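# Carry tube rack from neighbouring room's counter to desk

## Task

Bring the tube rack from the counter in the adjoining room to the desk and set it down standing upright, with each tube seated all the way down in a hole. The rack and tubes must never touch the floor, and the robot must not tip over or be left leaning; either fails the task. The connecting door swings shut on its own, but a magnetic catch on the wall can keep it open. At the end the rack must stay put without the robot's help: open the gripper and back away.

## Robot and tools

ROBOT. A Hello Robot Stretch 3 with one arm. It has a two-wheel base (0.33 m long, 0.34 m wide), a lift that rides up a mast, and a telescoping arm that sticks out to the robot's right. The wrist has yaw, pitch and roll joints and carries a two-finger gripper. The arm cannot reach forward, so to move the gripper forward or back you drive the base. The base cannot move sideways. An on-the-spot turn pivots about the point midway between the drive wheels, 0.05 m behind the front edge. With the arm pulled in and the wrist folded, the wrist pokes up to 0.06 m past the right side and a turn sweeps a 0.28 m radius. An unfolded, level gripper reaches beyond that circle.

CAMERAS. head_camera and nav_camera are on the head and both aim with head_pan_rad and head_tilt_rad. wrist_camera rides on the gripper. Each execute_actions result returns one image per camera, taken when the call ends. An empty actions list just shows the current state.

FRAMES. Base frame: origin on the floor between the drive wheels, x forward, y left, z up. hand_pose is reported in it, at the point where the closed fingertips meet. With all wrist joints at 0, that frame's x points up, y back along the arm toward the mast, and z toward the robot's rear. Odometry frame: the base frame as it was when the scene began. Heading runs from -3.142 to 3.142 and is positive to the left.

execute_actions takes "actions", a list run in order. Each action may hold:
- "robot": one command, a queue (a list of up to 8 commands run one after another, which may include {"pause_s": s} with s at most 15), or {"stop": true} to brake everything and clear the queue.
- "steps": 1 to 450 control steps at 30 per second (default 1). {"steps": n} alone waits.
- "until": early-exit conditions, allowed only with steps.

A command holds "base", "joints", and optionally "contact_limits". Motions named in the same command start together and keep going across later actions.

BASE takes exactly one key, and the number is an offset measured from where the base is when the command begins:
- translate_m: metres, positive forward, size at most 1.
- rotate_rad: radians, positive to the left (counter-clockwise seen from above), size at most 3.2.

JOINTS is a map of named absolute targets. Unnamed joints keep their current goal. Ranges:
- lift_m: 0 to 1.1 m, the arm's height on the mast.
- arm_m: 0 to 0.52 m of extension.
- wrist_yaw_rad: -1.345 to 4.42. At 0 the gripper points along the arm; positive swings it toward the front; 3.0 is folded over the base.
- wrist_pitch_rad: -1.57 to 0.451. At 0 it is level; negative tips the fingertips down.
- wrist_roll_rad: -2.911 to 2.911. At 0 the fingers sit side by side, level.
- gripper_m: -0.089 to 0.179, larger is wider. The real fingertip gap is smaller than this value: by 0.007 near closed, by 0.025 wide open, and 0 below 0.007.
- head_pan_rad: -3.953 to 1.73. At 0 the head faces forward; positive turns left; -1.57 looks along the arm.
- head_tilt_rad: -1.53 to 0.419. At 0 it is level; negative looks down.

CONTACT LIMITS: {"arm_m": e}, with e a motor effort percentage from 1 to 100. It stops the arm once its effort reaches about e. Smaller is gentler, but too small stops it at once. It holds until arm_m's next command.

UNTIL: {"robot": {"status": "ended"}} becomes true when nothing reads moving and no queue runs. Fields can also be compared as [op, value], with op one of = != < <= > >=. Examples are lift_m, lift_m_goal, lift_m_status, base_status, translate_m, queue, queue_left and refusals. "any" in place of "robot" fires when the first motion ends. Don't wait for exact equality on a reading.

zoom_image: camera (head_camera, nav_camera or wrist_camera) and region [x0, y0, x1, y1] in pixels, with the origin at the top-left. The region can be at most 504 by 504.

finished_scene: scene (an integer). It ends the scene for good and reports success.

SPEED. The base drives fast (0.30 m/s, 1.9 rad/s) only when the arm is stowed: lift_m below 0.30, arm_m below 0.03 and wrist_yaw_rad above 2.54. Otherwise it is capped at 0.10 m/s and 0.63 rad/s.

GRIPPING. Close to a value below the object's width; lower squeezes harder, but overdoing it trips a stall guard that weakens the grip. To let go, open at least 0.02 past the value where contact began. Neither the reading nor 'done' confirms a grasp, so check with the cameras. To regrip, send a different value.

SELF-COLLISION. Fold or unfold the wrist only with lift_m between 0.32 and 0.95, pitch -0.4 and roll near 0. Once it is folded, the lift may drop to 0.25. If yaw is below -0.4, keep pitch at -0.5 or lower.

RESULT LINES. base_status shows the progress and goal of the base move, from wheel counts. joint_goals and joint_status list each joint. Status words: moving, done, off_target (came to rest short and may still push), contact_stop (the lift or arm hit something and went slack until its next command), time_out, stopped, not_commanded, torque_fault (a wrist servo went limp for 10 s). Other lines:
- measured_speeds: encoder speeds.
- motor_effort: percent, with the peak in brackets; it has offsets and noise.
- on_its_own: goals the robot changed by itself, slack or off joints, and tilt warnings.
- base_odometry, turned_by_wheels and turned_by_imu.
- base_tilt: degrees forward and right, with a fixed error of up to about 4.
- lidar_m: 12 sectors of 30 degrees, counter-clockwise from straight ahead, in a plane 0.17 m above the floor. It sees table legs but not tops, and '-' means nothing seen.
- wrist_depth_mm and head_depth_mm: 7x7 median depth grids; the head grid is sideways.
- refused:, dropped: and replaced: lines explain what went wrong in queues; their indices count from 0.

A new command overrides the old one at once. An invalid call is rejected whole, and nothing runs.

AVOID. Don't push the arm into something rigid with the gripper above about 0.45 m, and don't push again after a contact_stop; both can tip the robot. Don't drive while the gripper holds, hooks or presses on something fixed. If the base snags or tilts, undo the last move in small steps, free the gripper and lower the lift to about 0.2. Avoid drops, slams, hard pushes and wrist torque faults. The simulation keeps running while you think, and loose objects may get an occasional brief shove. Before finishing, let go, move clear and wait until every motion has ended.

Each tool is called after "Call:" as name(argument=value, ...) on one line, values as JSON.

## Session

Call:
execute_actions(actions=[{"robot":{"joints":{"head_pan_rad":0,"head_tilt_rad":-0.3}},"steps":60,"until":{"robot":{"status":"ended"}}}])

Scene clock: 0.73 s.
robot.base_odometry: x=+0.000 y=+0.000 heading=+0.000 (m, m, rad; robot's odometry frame)
robot.turned_by_wheels: +0.000 (rad since the last result)
robot.turned_by_imu: +0.000 (rad since the last result)
robot.base_tilt: forward=+2.4 right=-0.5 (deg)
robot.lidar_m: 2.99 1.48 1.68 1.25 0.95 0.78 0.78 0.87 0.86 0.85 0.95 1.54
robot.head_depth_mm: 2588 2704 2779 2914 3006 2169 1654 / 2620 2740 2862 2939 3087 2157 1635 / 2656 2786 2939 3012 3099 2127 1634 / 2723 2806 2951 3093 3093 2099 1605 / 2719 2825 2998 3137 3023 2100 1602 / 2745 2932 3040 3199 2941 2056 1610 / 2873 2941 3097 3228 2951 2043 1583
robot.base_status: not_commanded
robot.joint_positions: lift_m=+0.382 arm_m=-0.003 wrist_yaw_rad=+2.891 wrist_pitch_rad=-0.340 wrist_roll_rad=-0.007 gripper_m=+0.037 head_pan_rad=+0.007 head_tilt_rad=-0.296
robot.joint_goals: lift_m=+0.382 arm_m=-0.003 wrist_yaw_rad=+2.891 wrist_pitch_rad=-0.340 wrist_roll_rad=-0.007 gripper_m=+0.037 head_pan_rad=+0.000 head_tilt_rad=-0.300
robot.joint_status: lift_m=not_commanded arm_m=not_commanded wrist_yaw_rad=not_commanded wrist_pitch_rad=not_commanded wrist_roll_rad=not_commanded gripper_m=not_commanded head_pan_rad=done head_tilt_rad=done
robot.measured_speeds: translate_m=+0.000 rotate_rad=+0.000 lift_m=+0.000 arm_m=+0.000 wrist_yaw_rad=+0.000 wrist_pitch_rad=+0.000 wrist_roll_rad=+0.000 head_pan_rad=+0.000 head_tilt_rad=+0.000
robot: refusals=0 queue=done queue_left=0
robot.motor_effort: left_wheel=+0(0) right_wheel=+0(0) lift_m=+27(27) arm_m=+1(0) wrist_yaw_rad=+0(0) wrist_pitch_rad=+11(11) wrist_roll_rad=+0(0) gripper_m=+0(1) head_pan_rad=-3(5) head_tilt_rad=-2(16) (%)
robot.hand_pose: x=+0.0367 y=+0.0841 z=+0.4122 quat_wxyz=(+0.206, +0.704, +0.033, +0.679) (m; robot's base frame)
robot.wrist_depth_mm: - - - - - - - / - - - - - - - / 929 - - - - - - / 988 - - - - - - / 874 - 909 874 948 884 871 / 717 - - 718 735 701 711 / 602 600 597 600 591 590 593
pictures: head_camera (sideways: a quarter turn clockwise sets it upright), nav_camera (sideways: a quarter turn counterclockwise sets it upright), wrist_camera
Images, in order (width x height): head_camera 896x504, nav_camera 672x504, wrist_camera 644x364.

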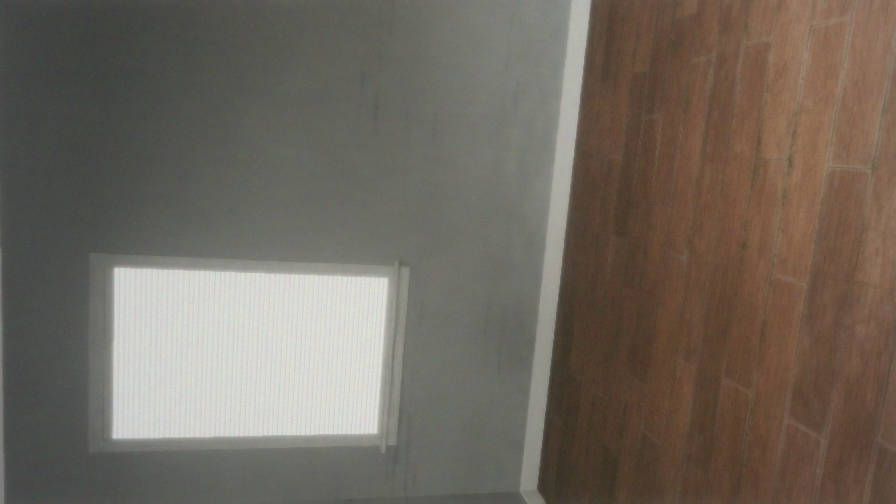

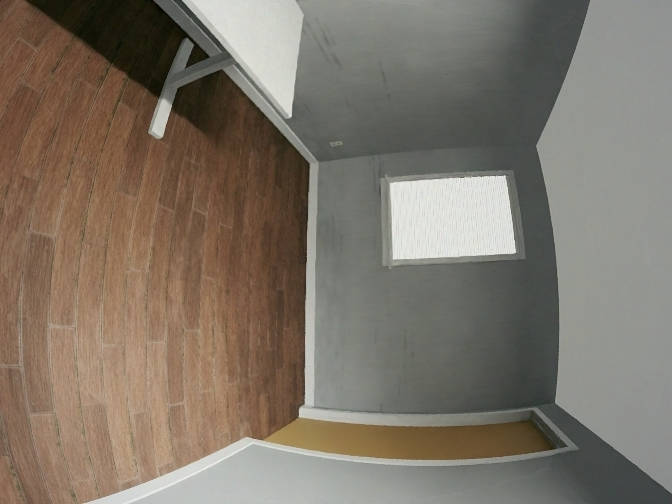

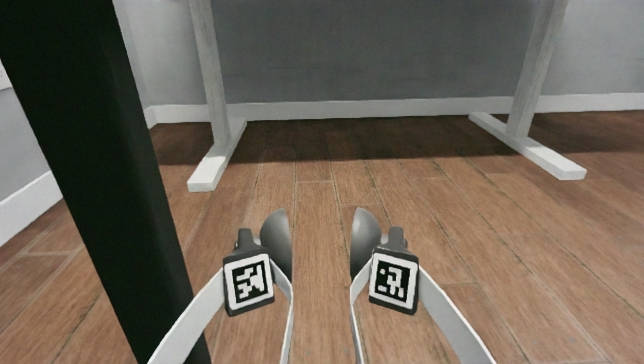

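Call:
execute_actions(actions=[{"robot":[{"joints":{"lift_m":0.27,"head_pan_rad":-0.8,"head_tilt_rad":-0.5}},{"base":{"translate_m":1.0}},{"base":{"translate_m":1.0}},{"base":{"translate_m":0.4}}],"steps":450,"until":{"robot":{"status":"ended"}}}])

Scene clock: 19.20 s.
robot.base_odometry: x=+2.400 y=+0.000 heading=+0.000 (m, m, rad; robot's odometry frame)
robot.turned_by_wheels: +0.000 (rad since the last result)
robot.turned_by_imu: +0.005 (rad since the last result)
robot.base_tilt: forward=+2.5 right=-0.6 (deg)
robot.lidar_m: 0.65 0.73 1.18 1.20 1.35 1.58 2.98 1.58 1.38 1.40 0.78 0.65
robot.head_depth_mm: 804 891 1006 1145 1327 1550 1373 / 740 812 908 1013 1167 1360 1382 / 686 750 826 916 1038 1190 1300 / 638 692 758 835 933 1051 1199 / 597 645 700 768 848 943 1065 / 561 603 652 706 771 864 957 / 530 567 607 657 714 786 870
robot.base_status: done (translate_m +0.4000 of +0.4000)
robot.joint_positions: lift_m=+0.270 arm_m=-0.003 wrist_yaw_rad=+2.891 wrist_pitch_rad=-0.341 wrist_roll_rad=-0.007 gripper_m=+0.037 head_pan_rad=-0.793 head_tilt_rad=-0.495
robot.joint_goals: lift_m=+0.270 arm_m=-0.003 wrist_yaw_rad=+2.891 wrist_pitch_rad=-0.341 wrist_roll_rad=-0.007 gripper_m=+0.037 head_pan_rad=-0.800 head_tilt_rad=-0.500
robot.joint_status: lift_m=done arm_m=not_commanded wrist_yaw_rad=not_commanded wrist_pitch_rad=not_commanded wrist_roll_rad=not_commanded gripper_m=not_commanded head_pan_rad=done head_tilt_rad=done
robot.measured_speeds: translate_m=+0.000 rotate_rad=+0.000 lift_m=+0.000 arm_m=+0.000 wrist_yaw_rad=+0.000 wrist_pitch_rad=+0.000 wrist_roll_rad=+0.000 head_pan_rad=+0.000 head_tilt_rad=+0.000
robot: refusals=0 queue=done queue_left=0
robot.motor_effort: left_wheel=-1(12) right_wheel=+1(5) lift_m=+22(26) arm_m=+0(0) wrist_yaw_rad=+1(0) wrist_pitch_rad=+11(11) wrist_roll_rad=+0(0) gripper_m=+0(1) head_pan_rad=-3(36) head_tilt_rad=-2(15) (%)
robot.hand_pose: x=+0.0366 y=+0.0839 z=+0.3004 quat_wxyz=(+0.207, +0.704, +0.033, +0.679) (m; robot's base frame)
robot.wrist_depth_mm: - - - - - - 733 / - - - - - - 722 / - - - - - - 753 / 903 - 927 906 905 886 734 / 691 - 707 673 723 683 660 / 570 - - 557 581 561 548 / 468 476 - 480 463 458 466
pictures: head_camera (sideways: a quarter turn clockwise sets it upright), nav_camera (sideways: a quarter turn counterclockwise sets it upright), wrist_camera
Images, in order (width x height): head_camera 896x504, nav_camera 672x504, wrist_camera 644x364.

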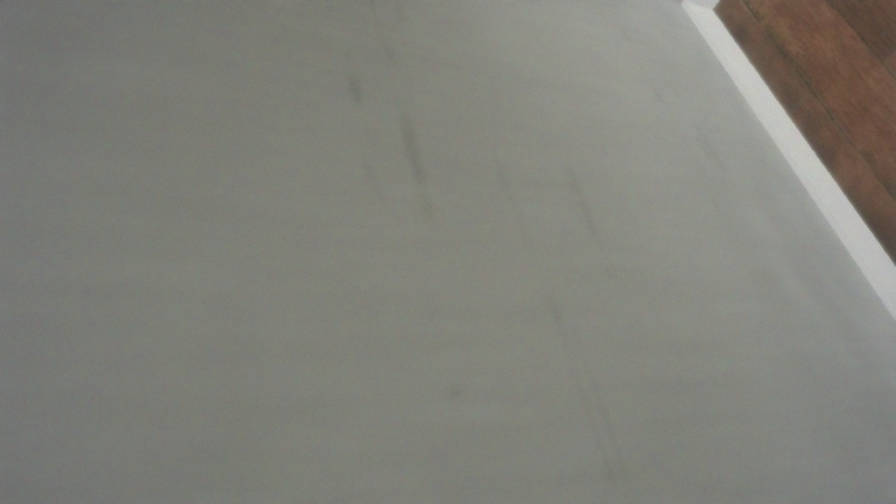

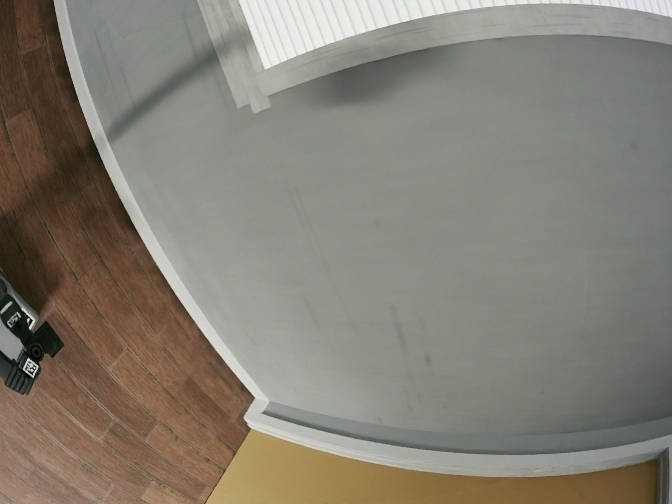

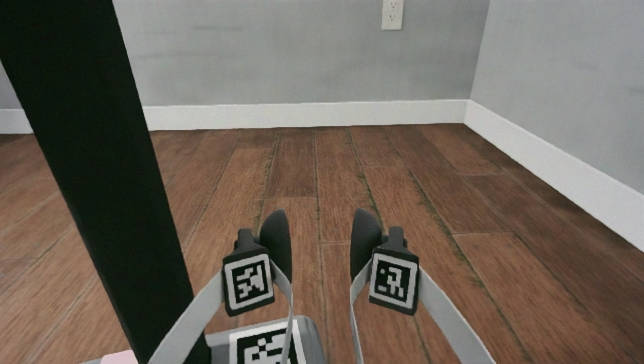

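Call:
execute_actions(actions=[{"robot":{"base":{"rotate_rad":-1.571},"joints":{"head_pan_rad":0,"head_tilt_rad":-0.6}},"steps":200,"until":{"robot":{"status":"ended"}}}])

Scene clock: 25.47 s.
robot.base_odometry: x=+2.400 y=+0.000 heading=-1.571 (m, m, rad; robot's odometry frame)
robot.turned_by_wheels: -1.571 (rad since the last result)
robot.turned_by_imu: -1.573 (rad since the last result)
robot.base_tilt: forward=+2.5 right=-0.4 (deg)
robot.lidar_m: 1.40 0.77 0.65 0.65 0.73 1.20 1.20 1.36 1.58 2.92 1.57 1.38
robot.head_depth_mm: 1122 1220 1343 1480 1649 1572 1298 / 1143 1251 1368 1526 1719 1545 1281 / 1158 1281 1397 1543 1729 1535 1276 / 1188 1291 1427 1598 1778 1531 1277 / 1201 1320 1452 1625 1779 1517 1270 / 1173 1278 1413 1574 1754 1509 1262 / 1150 1246 1339 1419 1487 1458 1247
robot.base_status: done (rotate_rad -1.5708 of -1.5710)
robot.joint_positions: lift_m=+0.270 arm_m=-0.003 wrist_yaw_rad=+2.891 wrist_pitch_rad=-0.341 wrist_roll_rad=-0.007 gripper_m=+0.037 head_pan_rad=-0.007 head_tilt_rad=-0.593
robot.joint_goals: lift_m=+0.270 arm_m=-0.003 wrist_yaw_rad=+2.891 wrist_pitch_rad=-0.341 wrist_roll_rad=-0.007 gripper_m=+0.037 head_pan_rad=+0.000 head_tilt_rad=-0.600
robot.joint_status: lift_m=done arm_m=not_commanded wrist_yaw_rad=not_commanded wrist_pitch_rad=not_commanded wrist_roll_rad=not_commanded gripper_m=not_commanded head_pan_rad=done head_tilt_rad=done
robot.measured_speeds: translate_m=+0.000 rotate_rad=+0.000 lift_m=+0.000 arm_m=+0.000 wrist_yaw_rad=+0.000 wrist_pitch_rad=+0.000 wrist_roll_rad=+0.000 head_pan_rad=+0.000 head_tilt_rad=+0.000
robot: refusals=0 queue=done queue_left=0
robot.motor_effort: left_wheel=+4(15) right_wheel=-3(6) lift_m=+22(22) arm_m=+0(0) wrist_yaw_rad=+0(0) wrist_pitch_rad=+11(11) wrist_roll_rad=+0(0) gripper_m=+0(0) head_pan_rad=+3(36) head_tilt_rad=-3(10) (%)
robot.hand_pose: x=+0.0366 y=+0.0839 z=+0.3004 quat_wxyz=(+0.207, +0.704, +0.033, +0.679) (m; robot's base frame)
robot.wrist_depth_mm: - 629 633 645 643 645 663 / - 665 673 684 688 711 705 / 710 717 739 743 741 743 772 / 756 - 793 810 815 810 806 / 702 - 721 677 725 687 668 / 567 - - 555 575 558 560 / 475 470 - 473 467 462 472
pictures: head_camera (sideways: a quarter turn clockwise sets it upright), nav_camera (sideways: a quarter turn counterclockwise sets it upright), wrist_camera
Images, in order (width x height): head_camera 896x504, nav_camera 672x504, wrist_camera 644x364.

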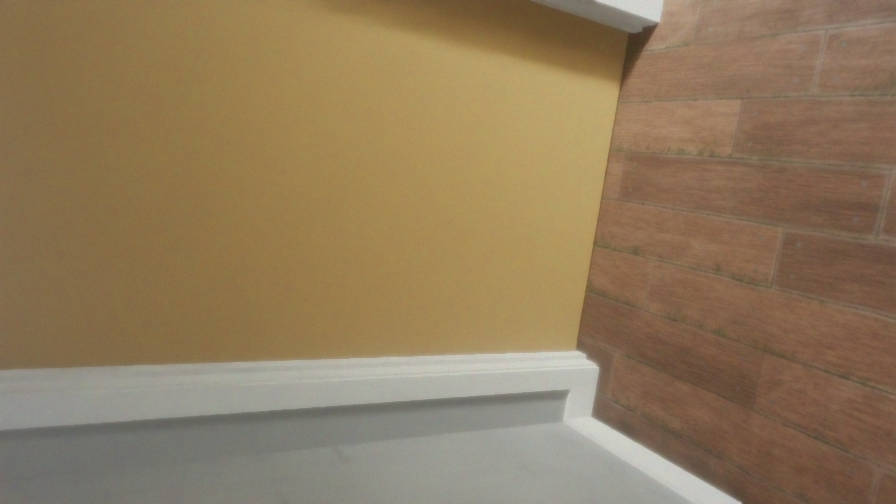

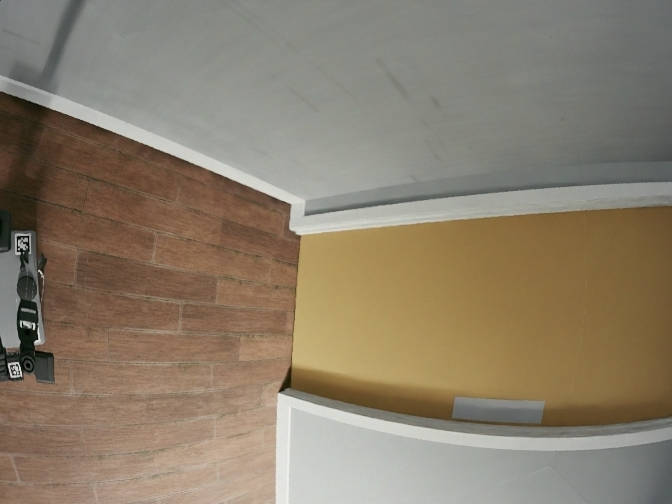

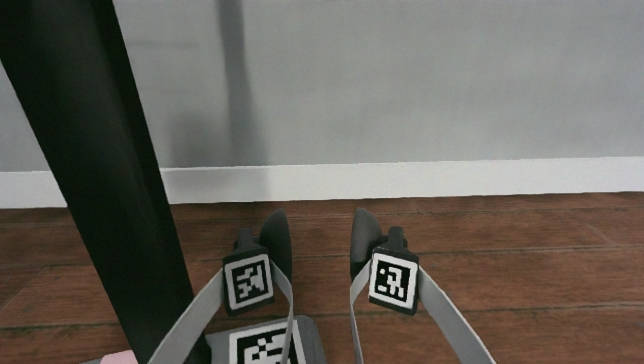

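Call:
execute_actions(actions=[{"robot":[{"base":{"rotate_rad":-0.28}},{"base":{"translate_m":0.8}},{"base":{"rotate_rad":0.28}},{"joints":{"lift_m":0.5,"wrist_pitch_rad":-0.4,"head_tilt_rad":-1.0}},{"joints":{"wrist_yaw_rad":4.4}},{"base":{"translate_m":0.35}}],"steps":450,"until":{"robot":{"status":"ended"}}}])

Scene clock: 47.67 s.
robot.base_odometry: x=+2.179 y=-1.063 heading=-1.571 (m, m, rad; robot's odometry frame)
robot.turned_by_wheels: +0.000 (rad since the last result)
robot.turned_by_imu: +0.000 (rad since the last result)
robot.base_tilt: forward=+2.6 right=+0.5 (deg)
robot.lidar_m: 0.32 0.37 0.53 0.63 0.72 1.18 2.28 2.30 3.14 0.51 0.38 0.32
robot.head_depth_mm: - 294 337 416 544 787 1104 / - 297 348 432 571 842 1127 / - 302 358 448 598 903 1112 / - 305 368 466 628 980 1109 / - 313 380 483 667 1064 1103 / 287 321 392 505 705 1167 1098 / 291 330 406 526 749 1178 1094
robot.base_status: moving (translate_m +0.2940 of +0.3500)
robot.joint_positions: lift_m=+0.500 arm_m=-0.003 wrist_yaw_rad=+4.398 wrist_pitch_rad=-0.416 wrist_roll_rad=-0.007 gripper_m=+0.037 head_pan_rad=-0.007 head_tilt_rad=-0.988
robot.joint_goals: lift_m=+0.500 arm_m=-0.003 wrist_yaw_rad=+4.400 wrist_pitch_rad=-0.400 wrist_roll_rad=-0.007 gripper_m=+0.037 head_pan_rad=+0.000 head_tilt_rad=-1.000
robot.joint_status: lift_m=done arm_m=not_commanded wrist_yaw_rad=done wrist_pitch_rad=done wrist_roll_rad=not_commanded gripper_m=not_commanded head_pan_rad=done head_tilt_rad=done
robot.measured_speeds: translate_m=+0.100 rotate_rad=+0.000 lift_m=+0.000 arm_m=+0.000 wrist_yaw_rad=+0.000 wrist_pitch_rad=+0.000 wrist_roll_rad=+0.000 head_pan_rad=+0.000 head_tilt_rad=+0.000
robot: refusals=0 queue=running queue_left=0
robot.motor_effort: left_wheel=-2(15) right_wheel=+3(7) lift_m=+30(31) arm_m=+0(0) wrist_yaw_rad=+2(2) wrist_pitch_rad=+10(13) wrist_roll_rad=+0(0) gripper_m=+0(0) head_pan_rad=+3(2) head_tilt_rad=-4(22) (%)
robot.hand_pose: x=-0.2350 y=-0.0726 z=+0.5130 quat_wxyz=(-0.290, +0.471, +0.524, +0.648) (m; robot's base frame)
robot.wrist_depth_mm: - - - - - - 832 / - - - - - - 824 / - - - - - - 863 / - - - - - - 861 / 997 989 - 999 - 951 870 / 814 802 834 808 838 836 800 / 713 696 699 692 705 679 691
pictures: head_camera (sideways: a quarter turn clockwise sets it upright), nav_camera (sideways: a quarter turn counterclockwise sets it upright), wrist_camera
Images, in order (width x height): head_camera 896x504, nav_camera 672x504, wrist_camera 644x364.

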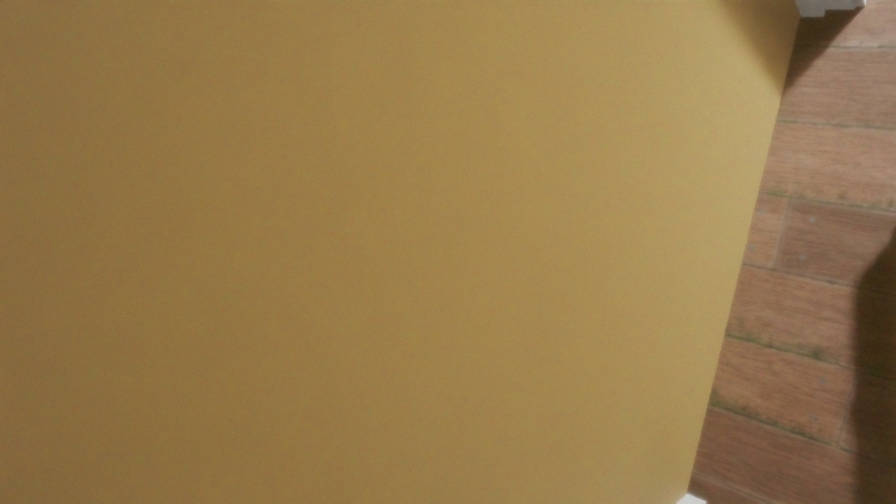

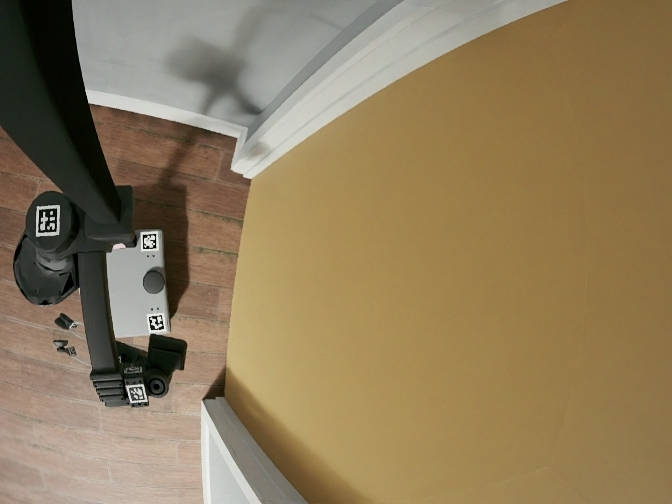

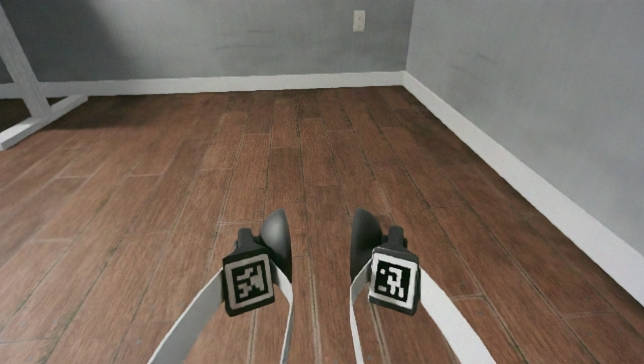

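Call:
execute_actions(actions=[{"robot":{"base":{"translate_m":0.5}},"steps":300,"until":{"robot":{"status":"ended"}}}])

Scene clock: 59.90 s.
robot.base_odometry: x=+2.179 y=-1.619 heading=-1.570 (m, m, rad; robot's odometry frame)
robot.turned_by_wheels: +0.001 (rad since the last result)
robot.turned_by_imu: -0.259 (rad since the last result)
robot.base_tilt: forward=+2.3 right=-0.5 (deg)
robot.lidar_m: - - 0.15 0.19 0.59 0.78 1.96 2.55 3.37 0.25 0.15 -
robot.head_depth_mm: - - - - - - 694 / - - - - - - - / - - - - - - - / - - - - - - - / - - - - - - - / - - - - - - - / - - - - - - -
robot.base_status: off_target (translate_m +0.4998 of +0.5000)
robot.joint_positions: lift_m=+0.500 arm_m=-0.003 wrist_yaw_rad=+4.400 wrist_pitch_rad=-0.419 wrist_roll_rad=-0.007 gripper_m=+0.037 head_pan_rad=+0.016 head_tilt_rad=-1.015
robot.joint_goals: lift_m=+0.500 arm_m=-0.003 wrist_yaw_rad=+4.400 wrist_pitch_rad=-0.400 wrist_roll_rad=-0.007 gripper_m=+0.037 head_pan_rad=+0.000 head_tilt_rad=-1.000
robot.joint_status: lift_m=done arm_m=not_commanded wrist_yaw_rad=done wrist_pitch_rad=done wrist_roll_rad=not_commanded gripper_m=not_commanded head_pan_rad=done head_tilt_rad=done
robot.measured_speeds: translate_m=+0.000 rotate_rad=+0.000 lift_m=+0.000 arm_m=+0.000 wrist_yaw_rad=+0.000 wrist_pitch_rad=+0.000 wrist_roll_rad=+0.000 head_pan_rad=+0.000 head_tilt_rad=+0.000
robot: refusals=0 queue=done queue_left=0
robot.on_its_own: left_wheel is at rest, and its effort (+65) is outside its rest range (-18 to +18)
robot.motor_effort: left_wheel=+65(95) right_wheel=+5(62) lift_m=+27(30) arm_m=+0(0) wrist_yaw_rad=+0(2) wrist_pitch_rad=+12(12) wrist_roll_rad=+0(0) gripper_m=+0(0) head_pan_rad=-7(8) head_tilt_rad=+5(7) (%)
robot.hand_pose: x=-0.2348 y=-0.0730 z=+0.5125 quat_wxyz=(-0.290, +0.470, +0.525, +0.648) (m; robot's base frame)
robot.wrist_depth_mm: - - - - - 758 585 / - - - - - 788 618 / - - - - - 829 631 / - - - - - 877 649 / - 996 996 974 - 901 662 / 822 811 848 794 814 799 686 / 688 698 682 687 678 693 661
pictures: head_camera (sideways: a quarter turn clockwise sets it upright), nav_camera (sideways: a quarter turn counterclockwise sets it upright), wrist_camera
Images, in order (width x height): head_camera 896x504, nav_camera 672x504, wrist_camera 644x364.

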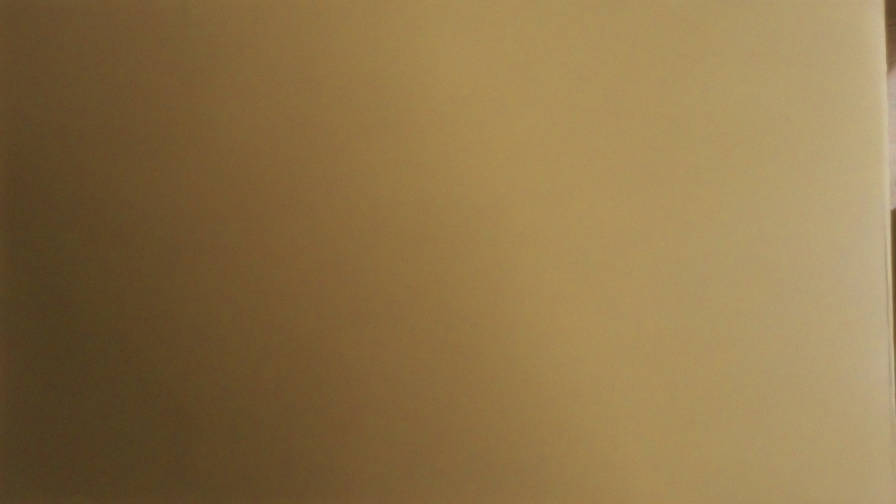

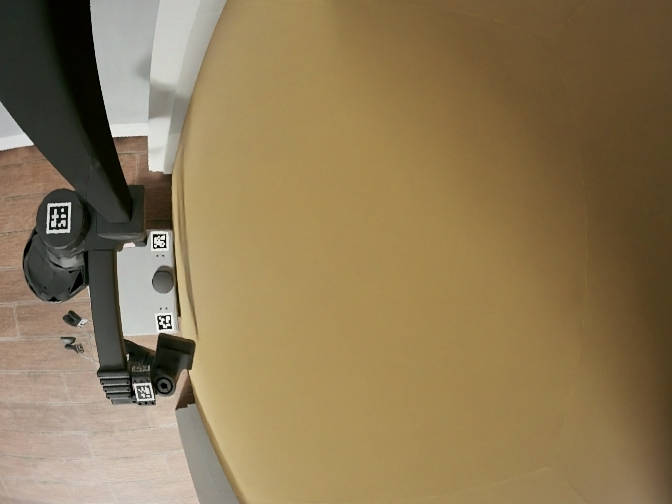

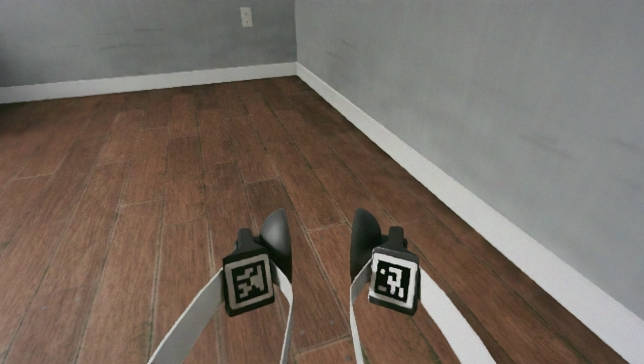

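Call:
execute_actions(actions=[{"robot":{"base":{"translate_m":0.6},"joints":{"head_tilt_rad":-1.3}},"steps":300,"until":{"robot":{"status":"ended"}}}])

Scene clock: 72.27 s.
robot.base_odometry: x=+2.179 y=-2.218 heading=-1.570 (m, m, rad; robot's odometry frame)
robot.turned_by_wheels: +0.000 (rad since the last result)
robot.turned_by_imu: +1.091 (rad since the last result)
robot.base_tilt: forward=+2.4 right=-0.4 (deg)
robot.lidar_m: - - 0.15 0.20 1.56 2.92 0.72 0.91 2.69 0.20 0.15 -
robot.head_depth_mm: - - - - - 1197 1133 / - - - - - 1226 - / - - - - - - - / - - - - - - - / - - - - - - - / - - - - - 1176 - / - - - - - 1178 -
robot.base_status: off_target (translate_m +0.5998 of +0.6000)
robot.joint_positions: lift_m=+0.500 arm_m=-0.003 wrist_yaw_rad=+4.408 wrist_pitch_rad=-0.419 wrist_roll_rad=-0.007 gripper_m=+0.037 head_pan_rad=-0.011 head_tilt_rad=-1.317
robot.joint_goals: lift_m=+0.500 arm_m=-0.003 wrist_yaw_rad=+4.400 wrist_pitch_rad=-0.400 wrist_roll_rad=-0.007 gripper_m=+0.037 head_pan_rad=+0.000 head_tilt_rad=-1.300
robot.joint_status: lift_m=done arm_m=not_commanded wrist_yaw_rad=done wrist_pitch_rad=done wrist_roll_rad=not_commanded gripper_m=not_commanded head_pan_rad=done head_tilt_rad=done
robot.measured_speeds: translate_m=+0.000 rotate_rad=+0.000 lift_m=+0.000 arm_m=+0.000 wrist_yaw_rad=+0.000 wrist_pitch_rad=+0.000 wrist_roll_rad=+0.000 head_pan_rad=+0.000 head_tilt_rad=+0.000
robot: refusals=0 queue=done queue_left=0
robot.on_its_own: left_wheel is at rest, and its effort (+62) is outside its rest range (-18 to +18)
robot.motor_effort: left_wheel=+62(79) right_wheel=+12(30) lift_m=+26(28) arm_m=+0(0) wrist_yaw_rad=-7(6) wrist_pitch_rad=+12(12) wrist_roll_rad=+0(0) gripper_m=-1(1) head_pan_rad=+5(7) head_tilt_rad=+6(17) (%)
robot.hand_pose: x=-0.2353 y=-0.0747 z=+0.5125 quat_wxyz=(-0.292, +0.468, +0.527, +0.647) (m; robot's base frame)
robot.wrist_depth_mm: - 656 554 - - - - / - 789 589 - - - - / - 956 647 - - - - / - - 718 - - - - / 979 - 831 959 - 932 990 / 804 801 865 808 831 817 805 / 701 695 699 691 680 683 696
pictures: head_camera (sideways: a quarter turn clockwise sets it upright), nav_camera (sideways: a quarter turn counterclockwise sets it upright), wrist_camera
Images, in order (width x height): head_camera 896x504, nav_camera 672x504, wrist_camera 644x364.

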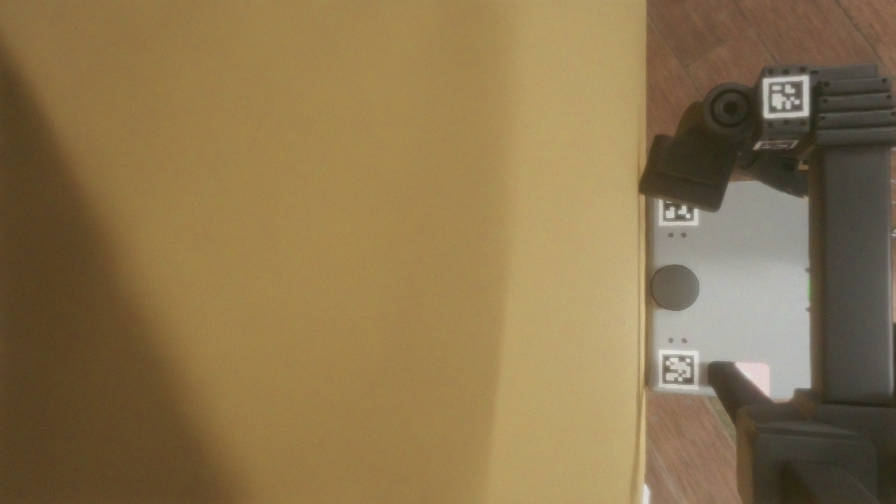

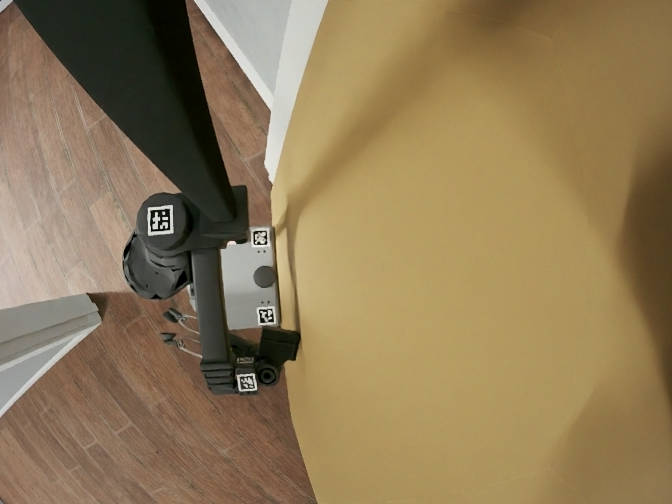

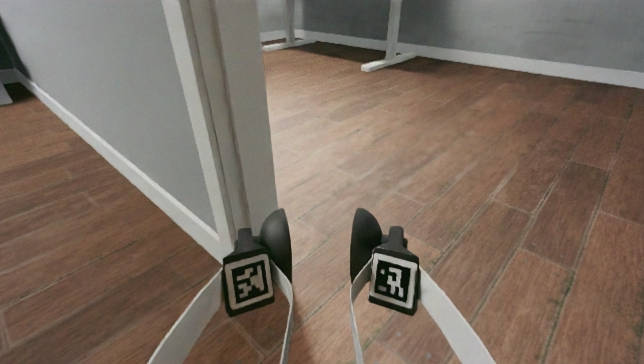

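Call:
execute_actions(actions=[{"robot":{"base":{"translate_m":0.3}},"steps":300,"until":{"robot":{"status":"ended"}}}])

Scene clock: 77.93 s.
robot.base_odometry: x=+2.179 y=-2.518 heading=-1.570 (m, m, rad; robot's odometry frame)
robot.turned_by_wheels: +0.000 (rad since the last result)
robot.turned_by_imu: +0.596 (rad since the last result)
robot.base_tilt: forward=+2.6 right=-0.4 (deg)
robot.lidar_m: - - 0.15 0.20 3.09 0.89 1.47 2.46 1.89 0.20 0.15 -
robot.head_depth_mm: - - - - - 1206 1136 / - - - - - 1214 - / - - - - - - - / - - - - - - - / - - - - - - - / - - - - - 1180 - / - - - - - 1174 -
robot.base_status: off_target (translate_m +0.2997 of +0.3000)
robot.joint_positions: lift_m=+0.500 arm_m=-0.003 wrist_yaw_rad=+4.408 wrist_pitch_rad=-0.419 wrist_roll_rad=-0.007 gripper_m=+0.037 head_pan_rad=-0.006 head_tilt_rad=-1.315
robot.joint_goals: lift_m=+0.500 arm_m=-0.003 wrist_yaw_rad=+4.400 wrist_pitch_rad=-0.400 wrist_roll_rad=-0.007 gripper_m=+0.037 head_pan_rad=+0.000 head_tilt_rad=-1.300
robot.joint_status: lift_m=done arm_m=not_commanded wrist_yaw_rad=done wrist_pitch_rad=done wrist_roll_rad=not_commanded gripper_m=not_commanded head_pan_rad=done head_tilt_rad=done
robot.measured_speeds: translate_m=+0.000 rotate_rad=+0.000 lift_m=+0.000 arm_m=+0.000 wrist_yaw_rad=+0.000 wrist_pitch_rad=+0.000 wrist_roll_rad=+0.000 head_pan_rad=+0.000 head_tilt_rad=+0.000
robot: refusals=0 queue=done queue_left=0
robot.on_its_own: left_wheel is at rest, and its effort (+60) is outside its rest range (-18 to +18); right_wheel is at rest, and its effort (+20) is outside its rest range (-18 to +18)
robot.motor_effort: left_wheel=+60(87) right_wheel=+20(36) lift_m=+27(27) arm_m=+1(0) wrist_yaw_rad=-7(8) wrist_pitch_rad=+11(13) wrist_roll_rad=+0(0) gripper_m=+0(0) head_pan_rad=+3(5) head_tilt_rad=+5(7) (%)
robot.hand_pose: x=-0.2354 y=-0.0747 z=+0.5125 quat_wxyz=(-0.293, +0.468, +0.527, +0.647) (m; robot's base frame)
robot.wrist_depth_mm: - - - - 784 - - / - - - - 860 - - / - - - - 975 - - / - - - - - - - / 992 977 - 971 985 961 960 / 805 820 847 789 821 807 796 / 698 704 683 693 687 678 695
pictures: head_camera (sideways: a quarter turn clockwise sets it upright), nav_camera (sideways: a quarter turn counterclockwise sets it upright), wrist_camera
Images, in order (width x height): head_camera 896x504, nav_camera 672x504, wrist_camera 644x364.

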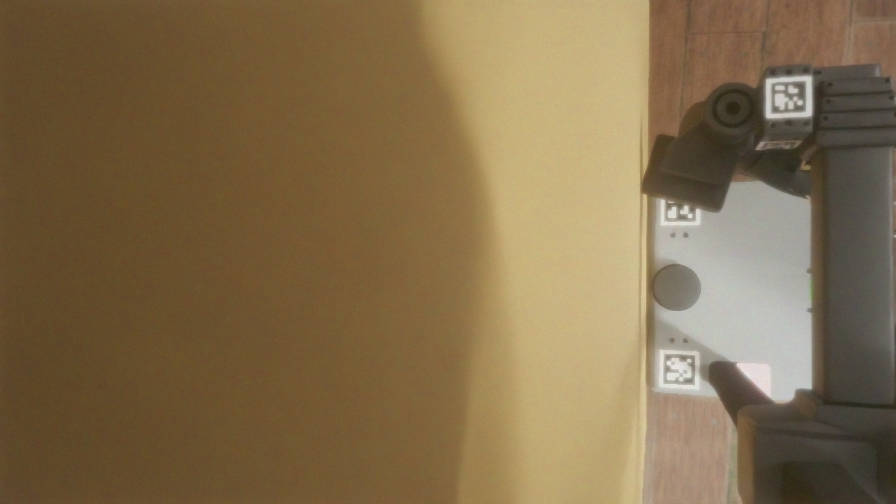

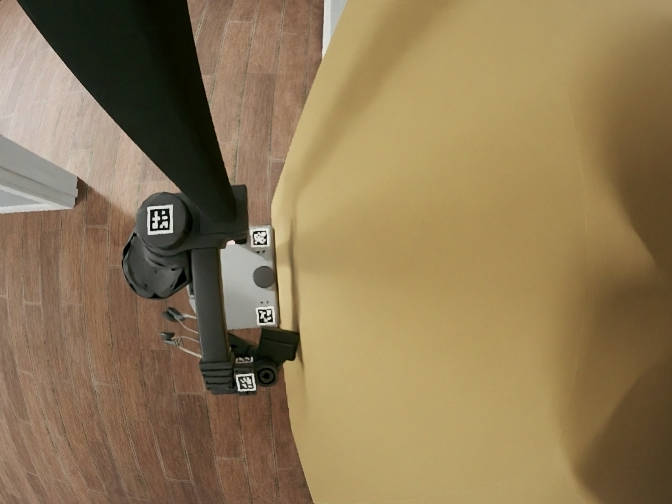

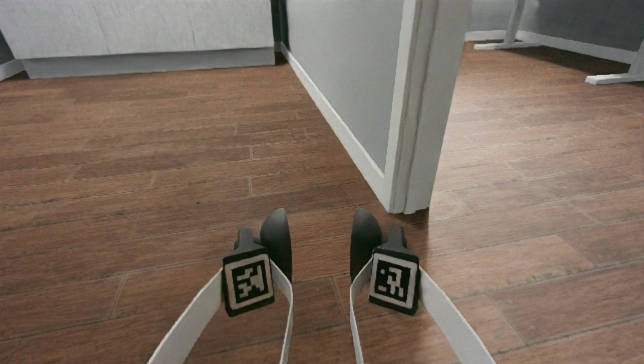

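Call:
execute_actions(actions=[{"robot":{"base":{"translate_m":-0.15},"joints":{"head_tilt_rad":-0.6}},"steps":200,"until":{"robot":{"status":"ended"}}},{"steps":30}])

Scene clock: 93.30 s.
robot.base_odometry: x=+2.179 y=-2.368 heading=-1.571 (m, m, rad; robot's odometry frame)
robot.turned_by_wheels: +0.000 (rad since the last result)
robot.turned_by_imu: -0.003 (rad since the last result)
robot.base_tilt: forward=+2.5 right=-0.4 (deg)
robot.lidar_m: 0.20 0.21 0.28 2.04 3.13 0.75 1.52 2.45 1.88 1.19 0.28 0.21
robot.head_depth_mm: - - - - - - 289 / - - - - - - 290 / - - - - - - 289 / - - - - - - 287 / - - - - - - - / - - - - - - - / - - - - - - -
robot.base_status: done (translate_m -0.1500 of -0.1500)
robot.joint_positions: lift_m=+0.500 arm_m=-0.003 wrist_yaw_rad=+4.402 wrist_pitch_rad=-0.419 wrist_roll_rad=-0.007 gripper_m=+0.037 head_pan_rad=-0.006 head_tilt_rad=-0.606
robot.joint_goals: lift_m=+0.500 arm_m=-0.003 wrist_yaw_rad=+4.400 wrist_pitch_rad=-0.400 wrist_roll_rad=-0.007 gripper_m=+0.037 head_pan_rad=+0.000 head_tilt_rad=-0.600
robot.joint_status: lift_m=done arm_m=not_commanded wrist_yaw_rad=done wrist_pitch_rad=done wrist_roll_rad=not_commanded gripper_m=not_commanded head_pan_rad=done head_tilt_rad=done
robot.measured_speeds: translate_m=+0.000 rotate_rad=+0.000 lift_m=+0.000 arm_m=+0.000 wrist_yaw_rad=+0.000 wrist_pitch_rad=+0.000 wrist_roll_rad=+0.000 head_pan_rad=+0.000 head_tilt_rad=+0.000
robot: refusals=0 queue=done queue_left=0
robot.motor_effort: left_wheel=+0(59) right_wheel=+0(20) lift_m=+27(27) arm_m=+1(0) wrist_yaw_rad=-2(6) wrist_pitch_rad=+12(12) wrist_roll_rad=+0(0) gripper_m=+0(0) head_pan_rad=+2(2) head_tilt_rad=+3(40) (%)
robot.hand_pose: x=-0.2349 y=-0.0734 z=+0.5125 quat_wxyz=(-0.291, +0.470, +0.525, +0.647) (m; robot's base frame)
robot.wrist_depth_mm: - - - - 772 632 - / - - - - 833 - - / - - - - 842 - - / - - - - 863 - - / 1000 - - 995 909 977 957 / 851 813 854 800 854 792 815 / 696 696 680 685 704 688 695
pictures: head_camera (sideways: a quarter turn clockwise sets it upright), nav_camera (sideways: a quarter turn counterclockwise sets it upright), wrist_camera
Images, in order (width x height): head_camera 896x504, nav_camera 672x504, wrist_camera 644x364.

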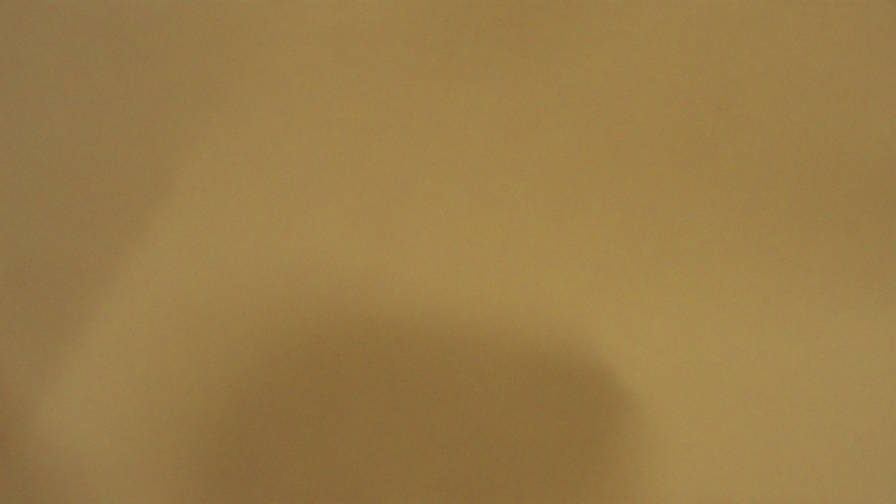

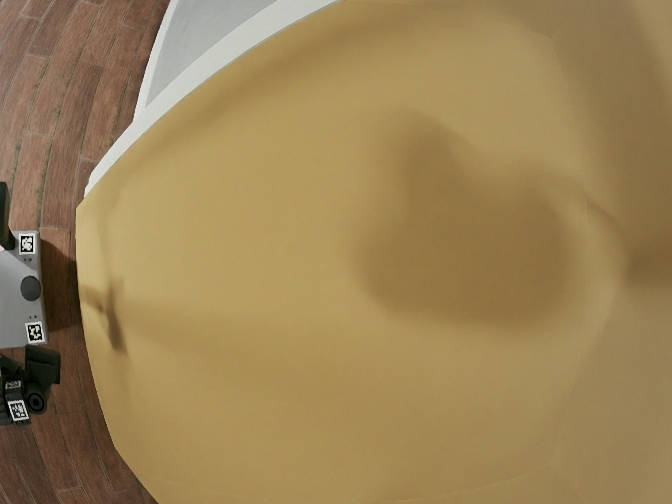

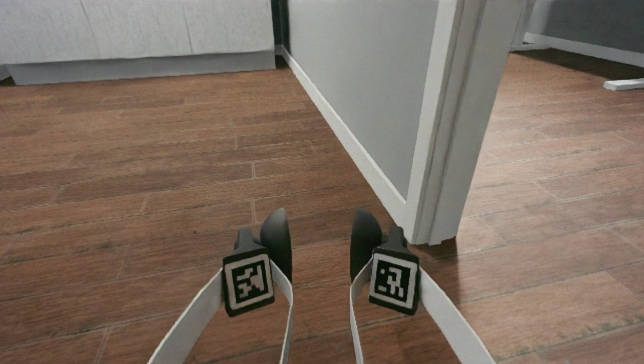

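Call:
execute_actions(actions=[{"robot":{"base":{"translate_m":-0.3}},"steps":200,"until":{"robot":{"status":"ended"}}},{"steps":30}])

Scene clock: 101.27 s.
robot.base_odometry: x=+2.179 y=-2.068 heading=-1.571 (m, m, rad; robot's odometry frame)
robot.turned_by_wheels: +0.000 (rad since the last result)
robot.turned_by_imu: -0.003 (rad since the last result)
robot.base_tilt: forward=+2.4 right=-0.3 (deg)
robot.lidar_m: 0.50 0.52 1.04 2.95 0.52 0.50 1.62 2.42 1.86 1.82 0.70 0.51
robot.head_depth_mm: 384 423 469 527 602 702 842 / 383 422 468 527 601 696 831 / 382 419 465 522 596 695 826 / 381 418 463 521 593 688 827 / 380 417 462 518 590 689 817 / 378 415 461 515 587 683 811 / 377 413 459 514 585 678 806
robot.base_status: done (translate_m -0.3000 of -0.3000)
robot.joint_positions: lift_m=+0.500 arm_m=-0.003 wrist_yaw_rad=+4.402 wrist_pitch_rad=-0.419 wrist_roll_rad=-0.007 gripper_m=+0.037 head_pan_rad=-0.006 head_tilt_rad=-0.606
robot.joint_goals: lift_m=+0.500 arm_m=-0.003 wrist_yaw_rad=+4.400 wrist_pitch_rad=-0.400 wrist_roll_rad=-0.007 gripper_m=+0.037 head_pan_rad=+0.000 head_tilt_rad=-0.600
robot.joint_status: lift_m=done arm_m=not_commanded wrist_yaw_rad=done wrist_pitch_rad=done wrist_roll_rad=not_commanded gripper_m=not_commanded head_pan_rad=done head_tilt_rad=done
robot.measured_speeds: translate_m=+0.000 rotate_rad=+0.000 lift_m=+0.000 arm_m=+0.000 wrist_yaw_rad=+0.000 wrist_pitch_rad=+0.000 wrist_roll_rad=+0.000 head_pan_rad=+0.000 head_tilt_rad=+0.000
robot: refusals=0 queue=done queue_left=0
robot.motor_effort: left_wheel=+1(7) right_wheel=+0(3) lift_m=+27(27) arm_m=+1(1) wrist_yaw_rad=-1(2) wrist_pitch_rad=+12(11) wrist_roll_rad=+0(0) gripper_m=+0(0) head_pan_rad=+2(3) head_tilt_rad=+2(2) (%)
robot.hand_pose: x=-0.2349 y=-0.0734 z=+0.5125 quat_wxyz=(-0.291, +0.470, +0.525, +0.647) (m; robot's base frame)
robot.wrist_depth_mm: - - - - 819 532 384 / - - - - 847 554 397 / - - - - 884 582 428 / - - - - 923 595 463 / 967 956 - 988 883 584 547 / 828 816 857 841 783 620 763 / 706 695 705 696 696 675 684
pictures: head_camera (sideways: a quarter turn clockwise sets it upright), nav_camera (sideways: a quarter turn counterclockwise sets it upright), wrist_camera
Images, in order (width x height): head_camera 896x504, nav_camera 672x504, wrist_camera 644x364.

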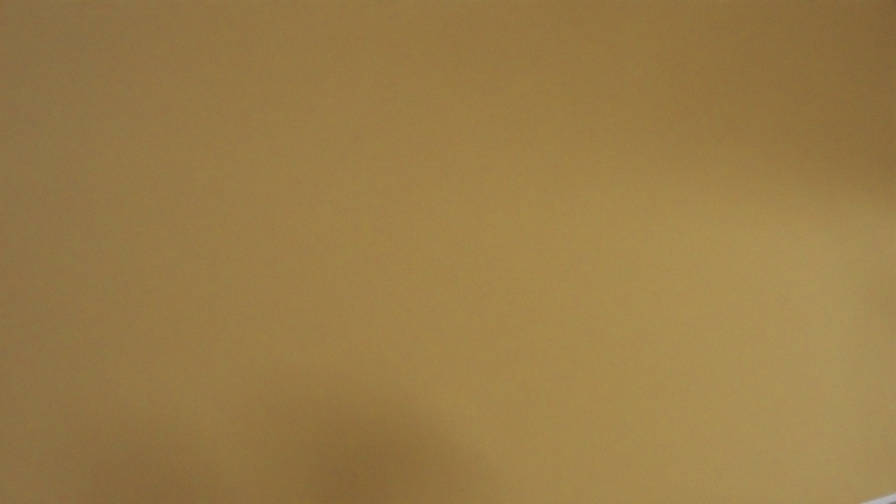

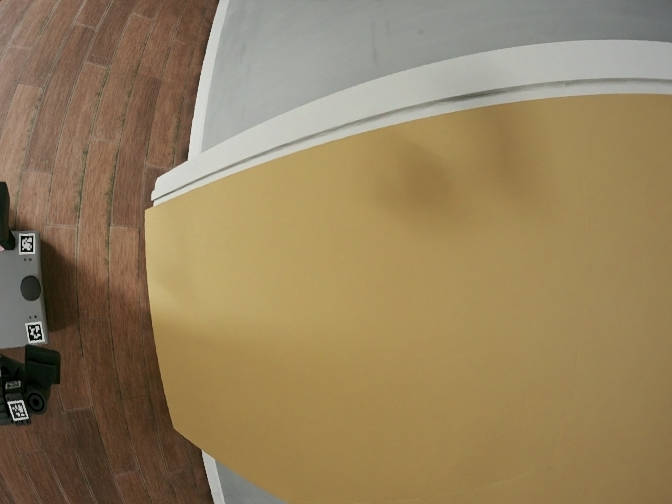

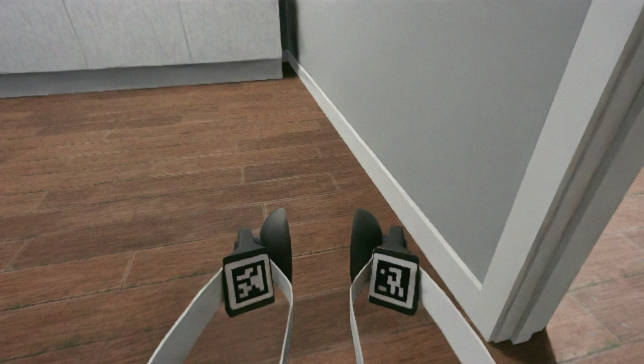

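Call:
execute_actions(actions=[{"robot":[{"base":{"rotate_rad":-1.57},"joints":{"lift_m":0.26,"head_tilt_rad":-0.5}},{"base":{"translate_m":0.5}},{"base":{"rotate_rad":-1.57}},{"base":{"translate_m":1.0}}],"steps":450,"until":{"robot":{"status":"ended"}}}])

Scene clock: 117.30 s.
robot.base_odometry: x=+1.677 y=-1.069 heading=+1.573 (m, m, rad; robot's odometry frame)
robot.turned_by_wheels: -3.140 (rad since the last result)
robot.turned_by_imu: -3.142 (rad since the last result)
robot.base_tilt: forward=+2.6 right=-0.5 (deg)
robot.lidar_m: 1.52 1.60 1.25 1.23 1.32 1.65 1.49 1.55 0.91 0.89 0.96 1.41
robot.head_depth_mm: 1769 1894 1614 1602 1766 1698 1361 / 1777 1941 1591 1613 1787 1680 1353 / 1799 1957 1544 1621 1799 1657 1349 / 1818 1964 1550 1626 1796 1646 1346 / 1822 1977 1553 1641 1815 1612 1343 / 1817 1990 1562 1653 1850 1629 1330 / 1850 1972 1557 1668 1857 1611 1328
robot.base_status: done (translate_m +1.0000 of +1.0000)
robot.joint_positions: lift_m=+0.260 arm_m=-0.003 wrist_yaw_rad=+4.401 wrist_pitch_rad=-0.419 wrist_roll_rad=-0.007 gripper_m=+0.037 head_pan_rad=-0.006 head_tilt_rad=-0.506
robot.joint_goals: lift_m=+0.260 arm_m=-0.003 wrist_yaw_rad=+4.400 wrist_pitch_rad=-0.400 wrist_roll_rad=-0.007 gripper_m=+0.037 head_pan_rad=+0.000 head_tilt_rad=-0.500
robot.joint_status: lift_m=done arm_m=not_commanded wrist_yaw_rad=done wrist_pitch_rad=done wrist_roll_rad=not_commanded gripper_m=not_commanded head_pan_rad=done head_tilt_rad=done
robot.measured_speeds: translate_m=+0.000 rotate_rad=+0.000 lift_m=+0.000 arm_m=+0.000 wrist_yaw_rad=+0.000 wrist_pitch_rad=+0.000 wrist_roll_rad=+0.000 head_pan_rad=+0.000 head_tilt_rad=+0.000
robot: refusals=0 queue=done queue_left=0
robot.motor_effort: left_wheel=+3(16) right_wheel=-2(7) lift_m=+22(27) arm_m=+0(0) wrist_yaw_rad=-1(1) wrist_pitch_rad=+12(11) wrist_roll_rad=+0(0) gripper_m=+0(1) head_pan_rad=+2(2) head_tilt_rad=+2(12) (%)
robot.hand_pose: x=-0.2349 y=-0.0733 z=+0.2727 quat_wxyz=(-0.290, +0.470, +0.525, +0.648) (m; robot's base frame)
robot.wrist_depth_mm: - - - - - - - / - - - - - - - / - - 999 - - - - / 761 757 745 748 761 751 743 / 611 605 624 600 618 593 600 / 500 505 519 491 510 490 501 / 432 431 433 431 - - 450
pictures: head_camera (sideways: a quarter turn clockwise sets it upright), nav_camera (sideways: a quarter turn counterclockwise sets it upright), wrist_camera
Images, in order (width x height): head_camera 896x504, nav_camera 672x504, wrist_camera 644x364.

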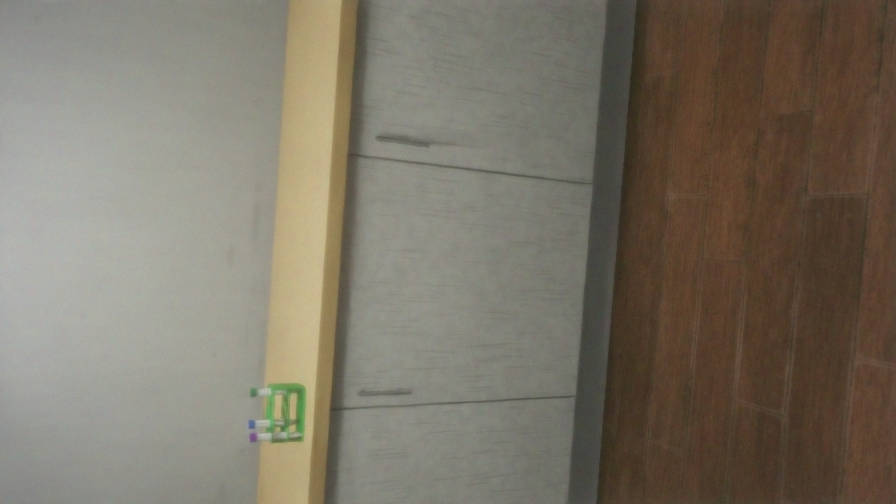

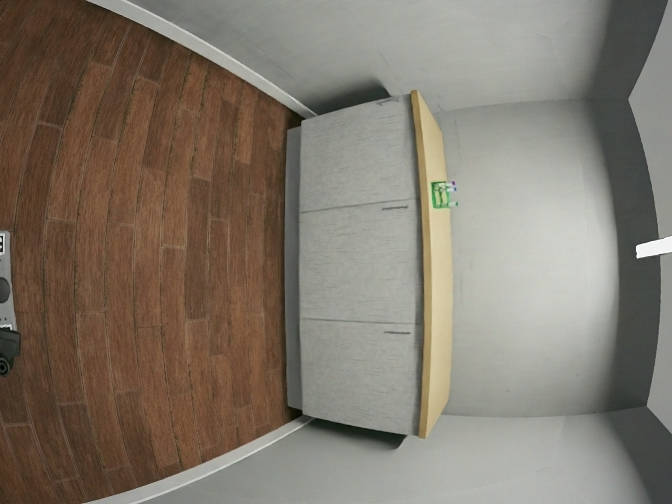

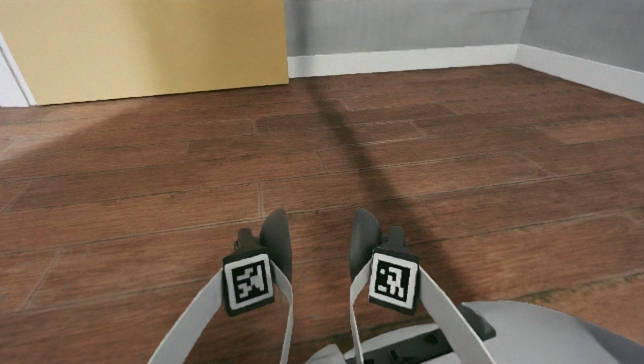

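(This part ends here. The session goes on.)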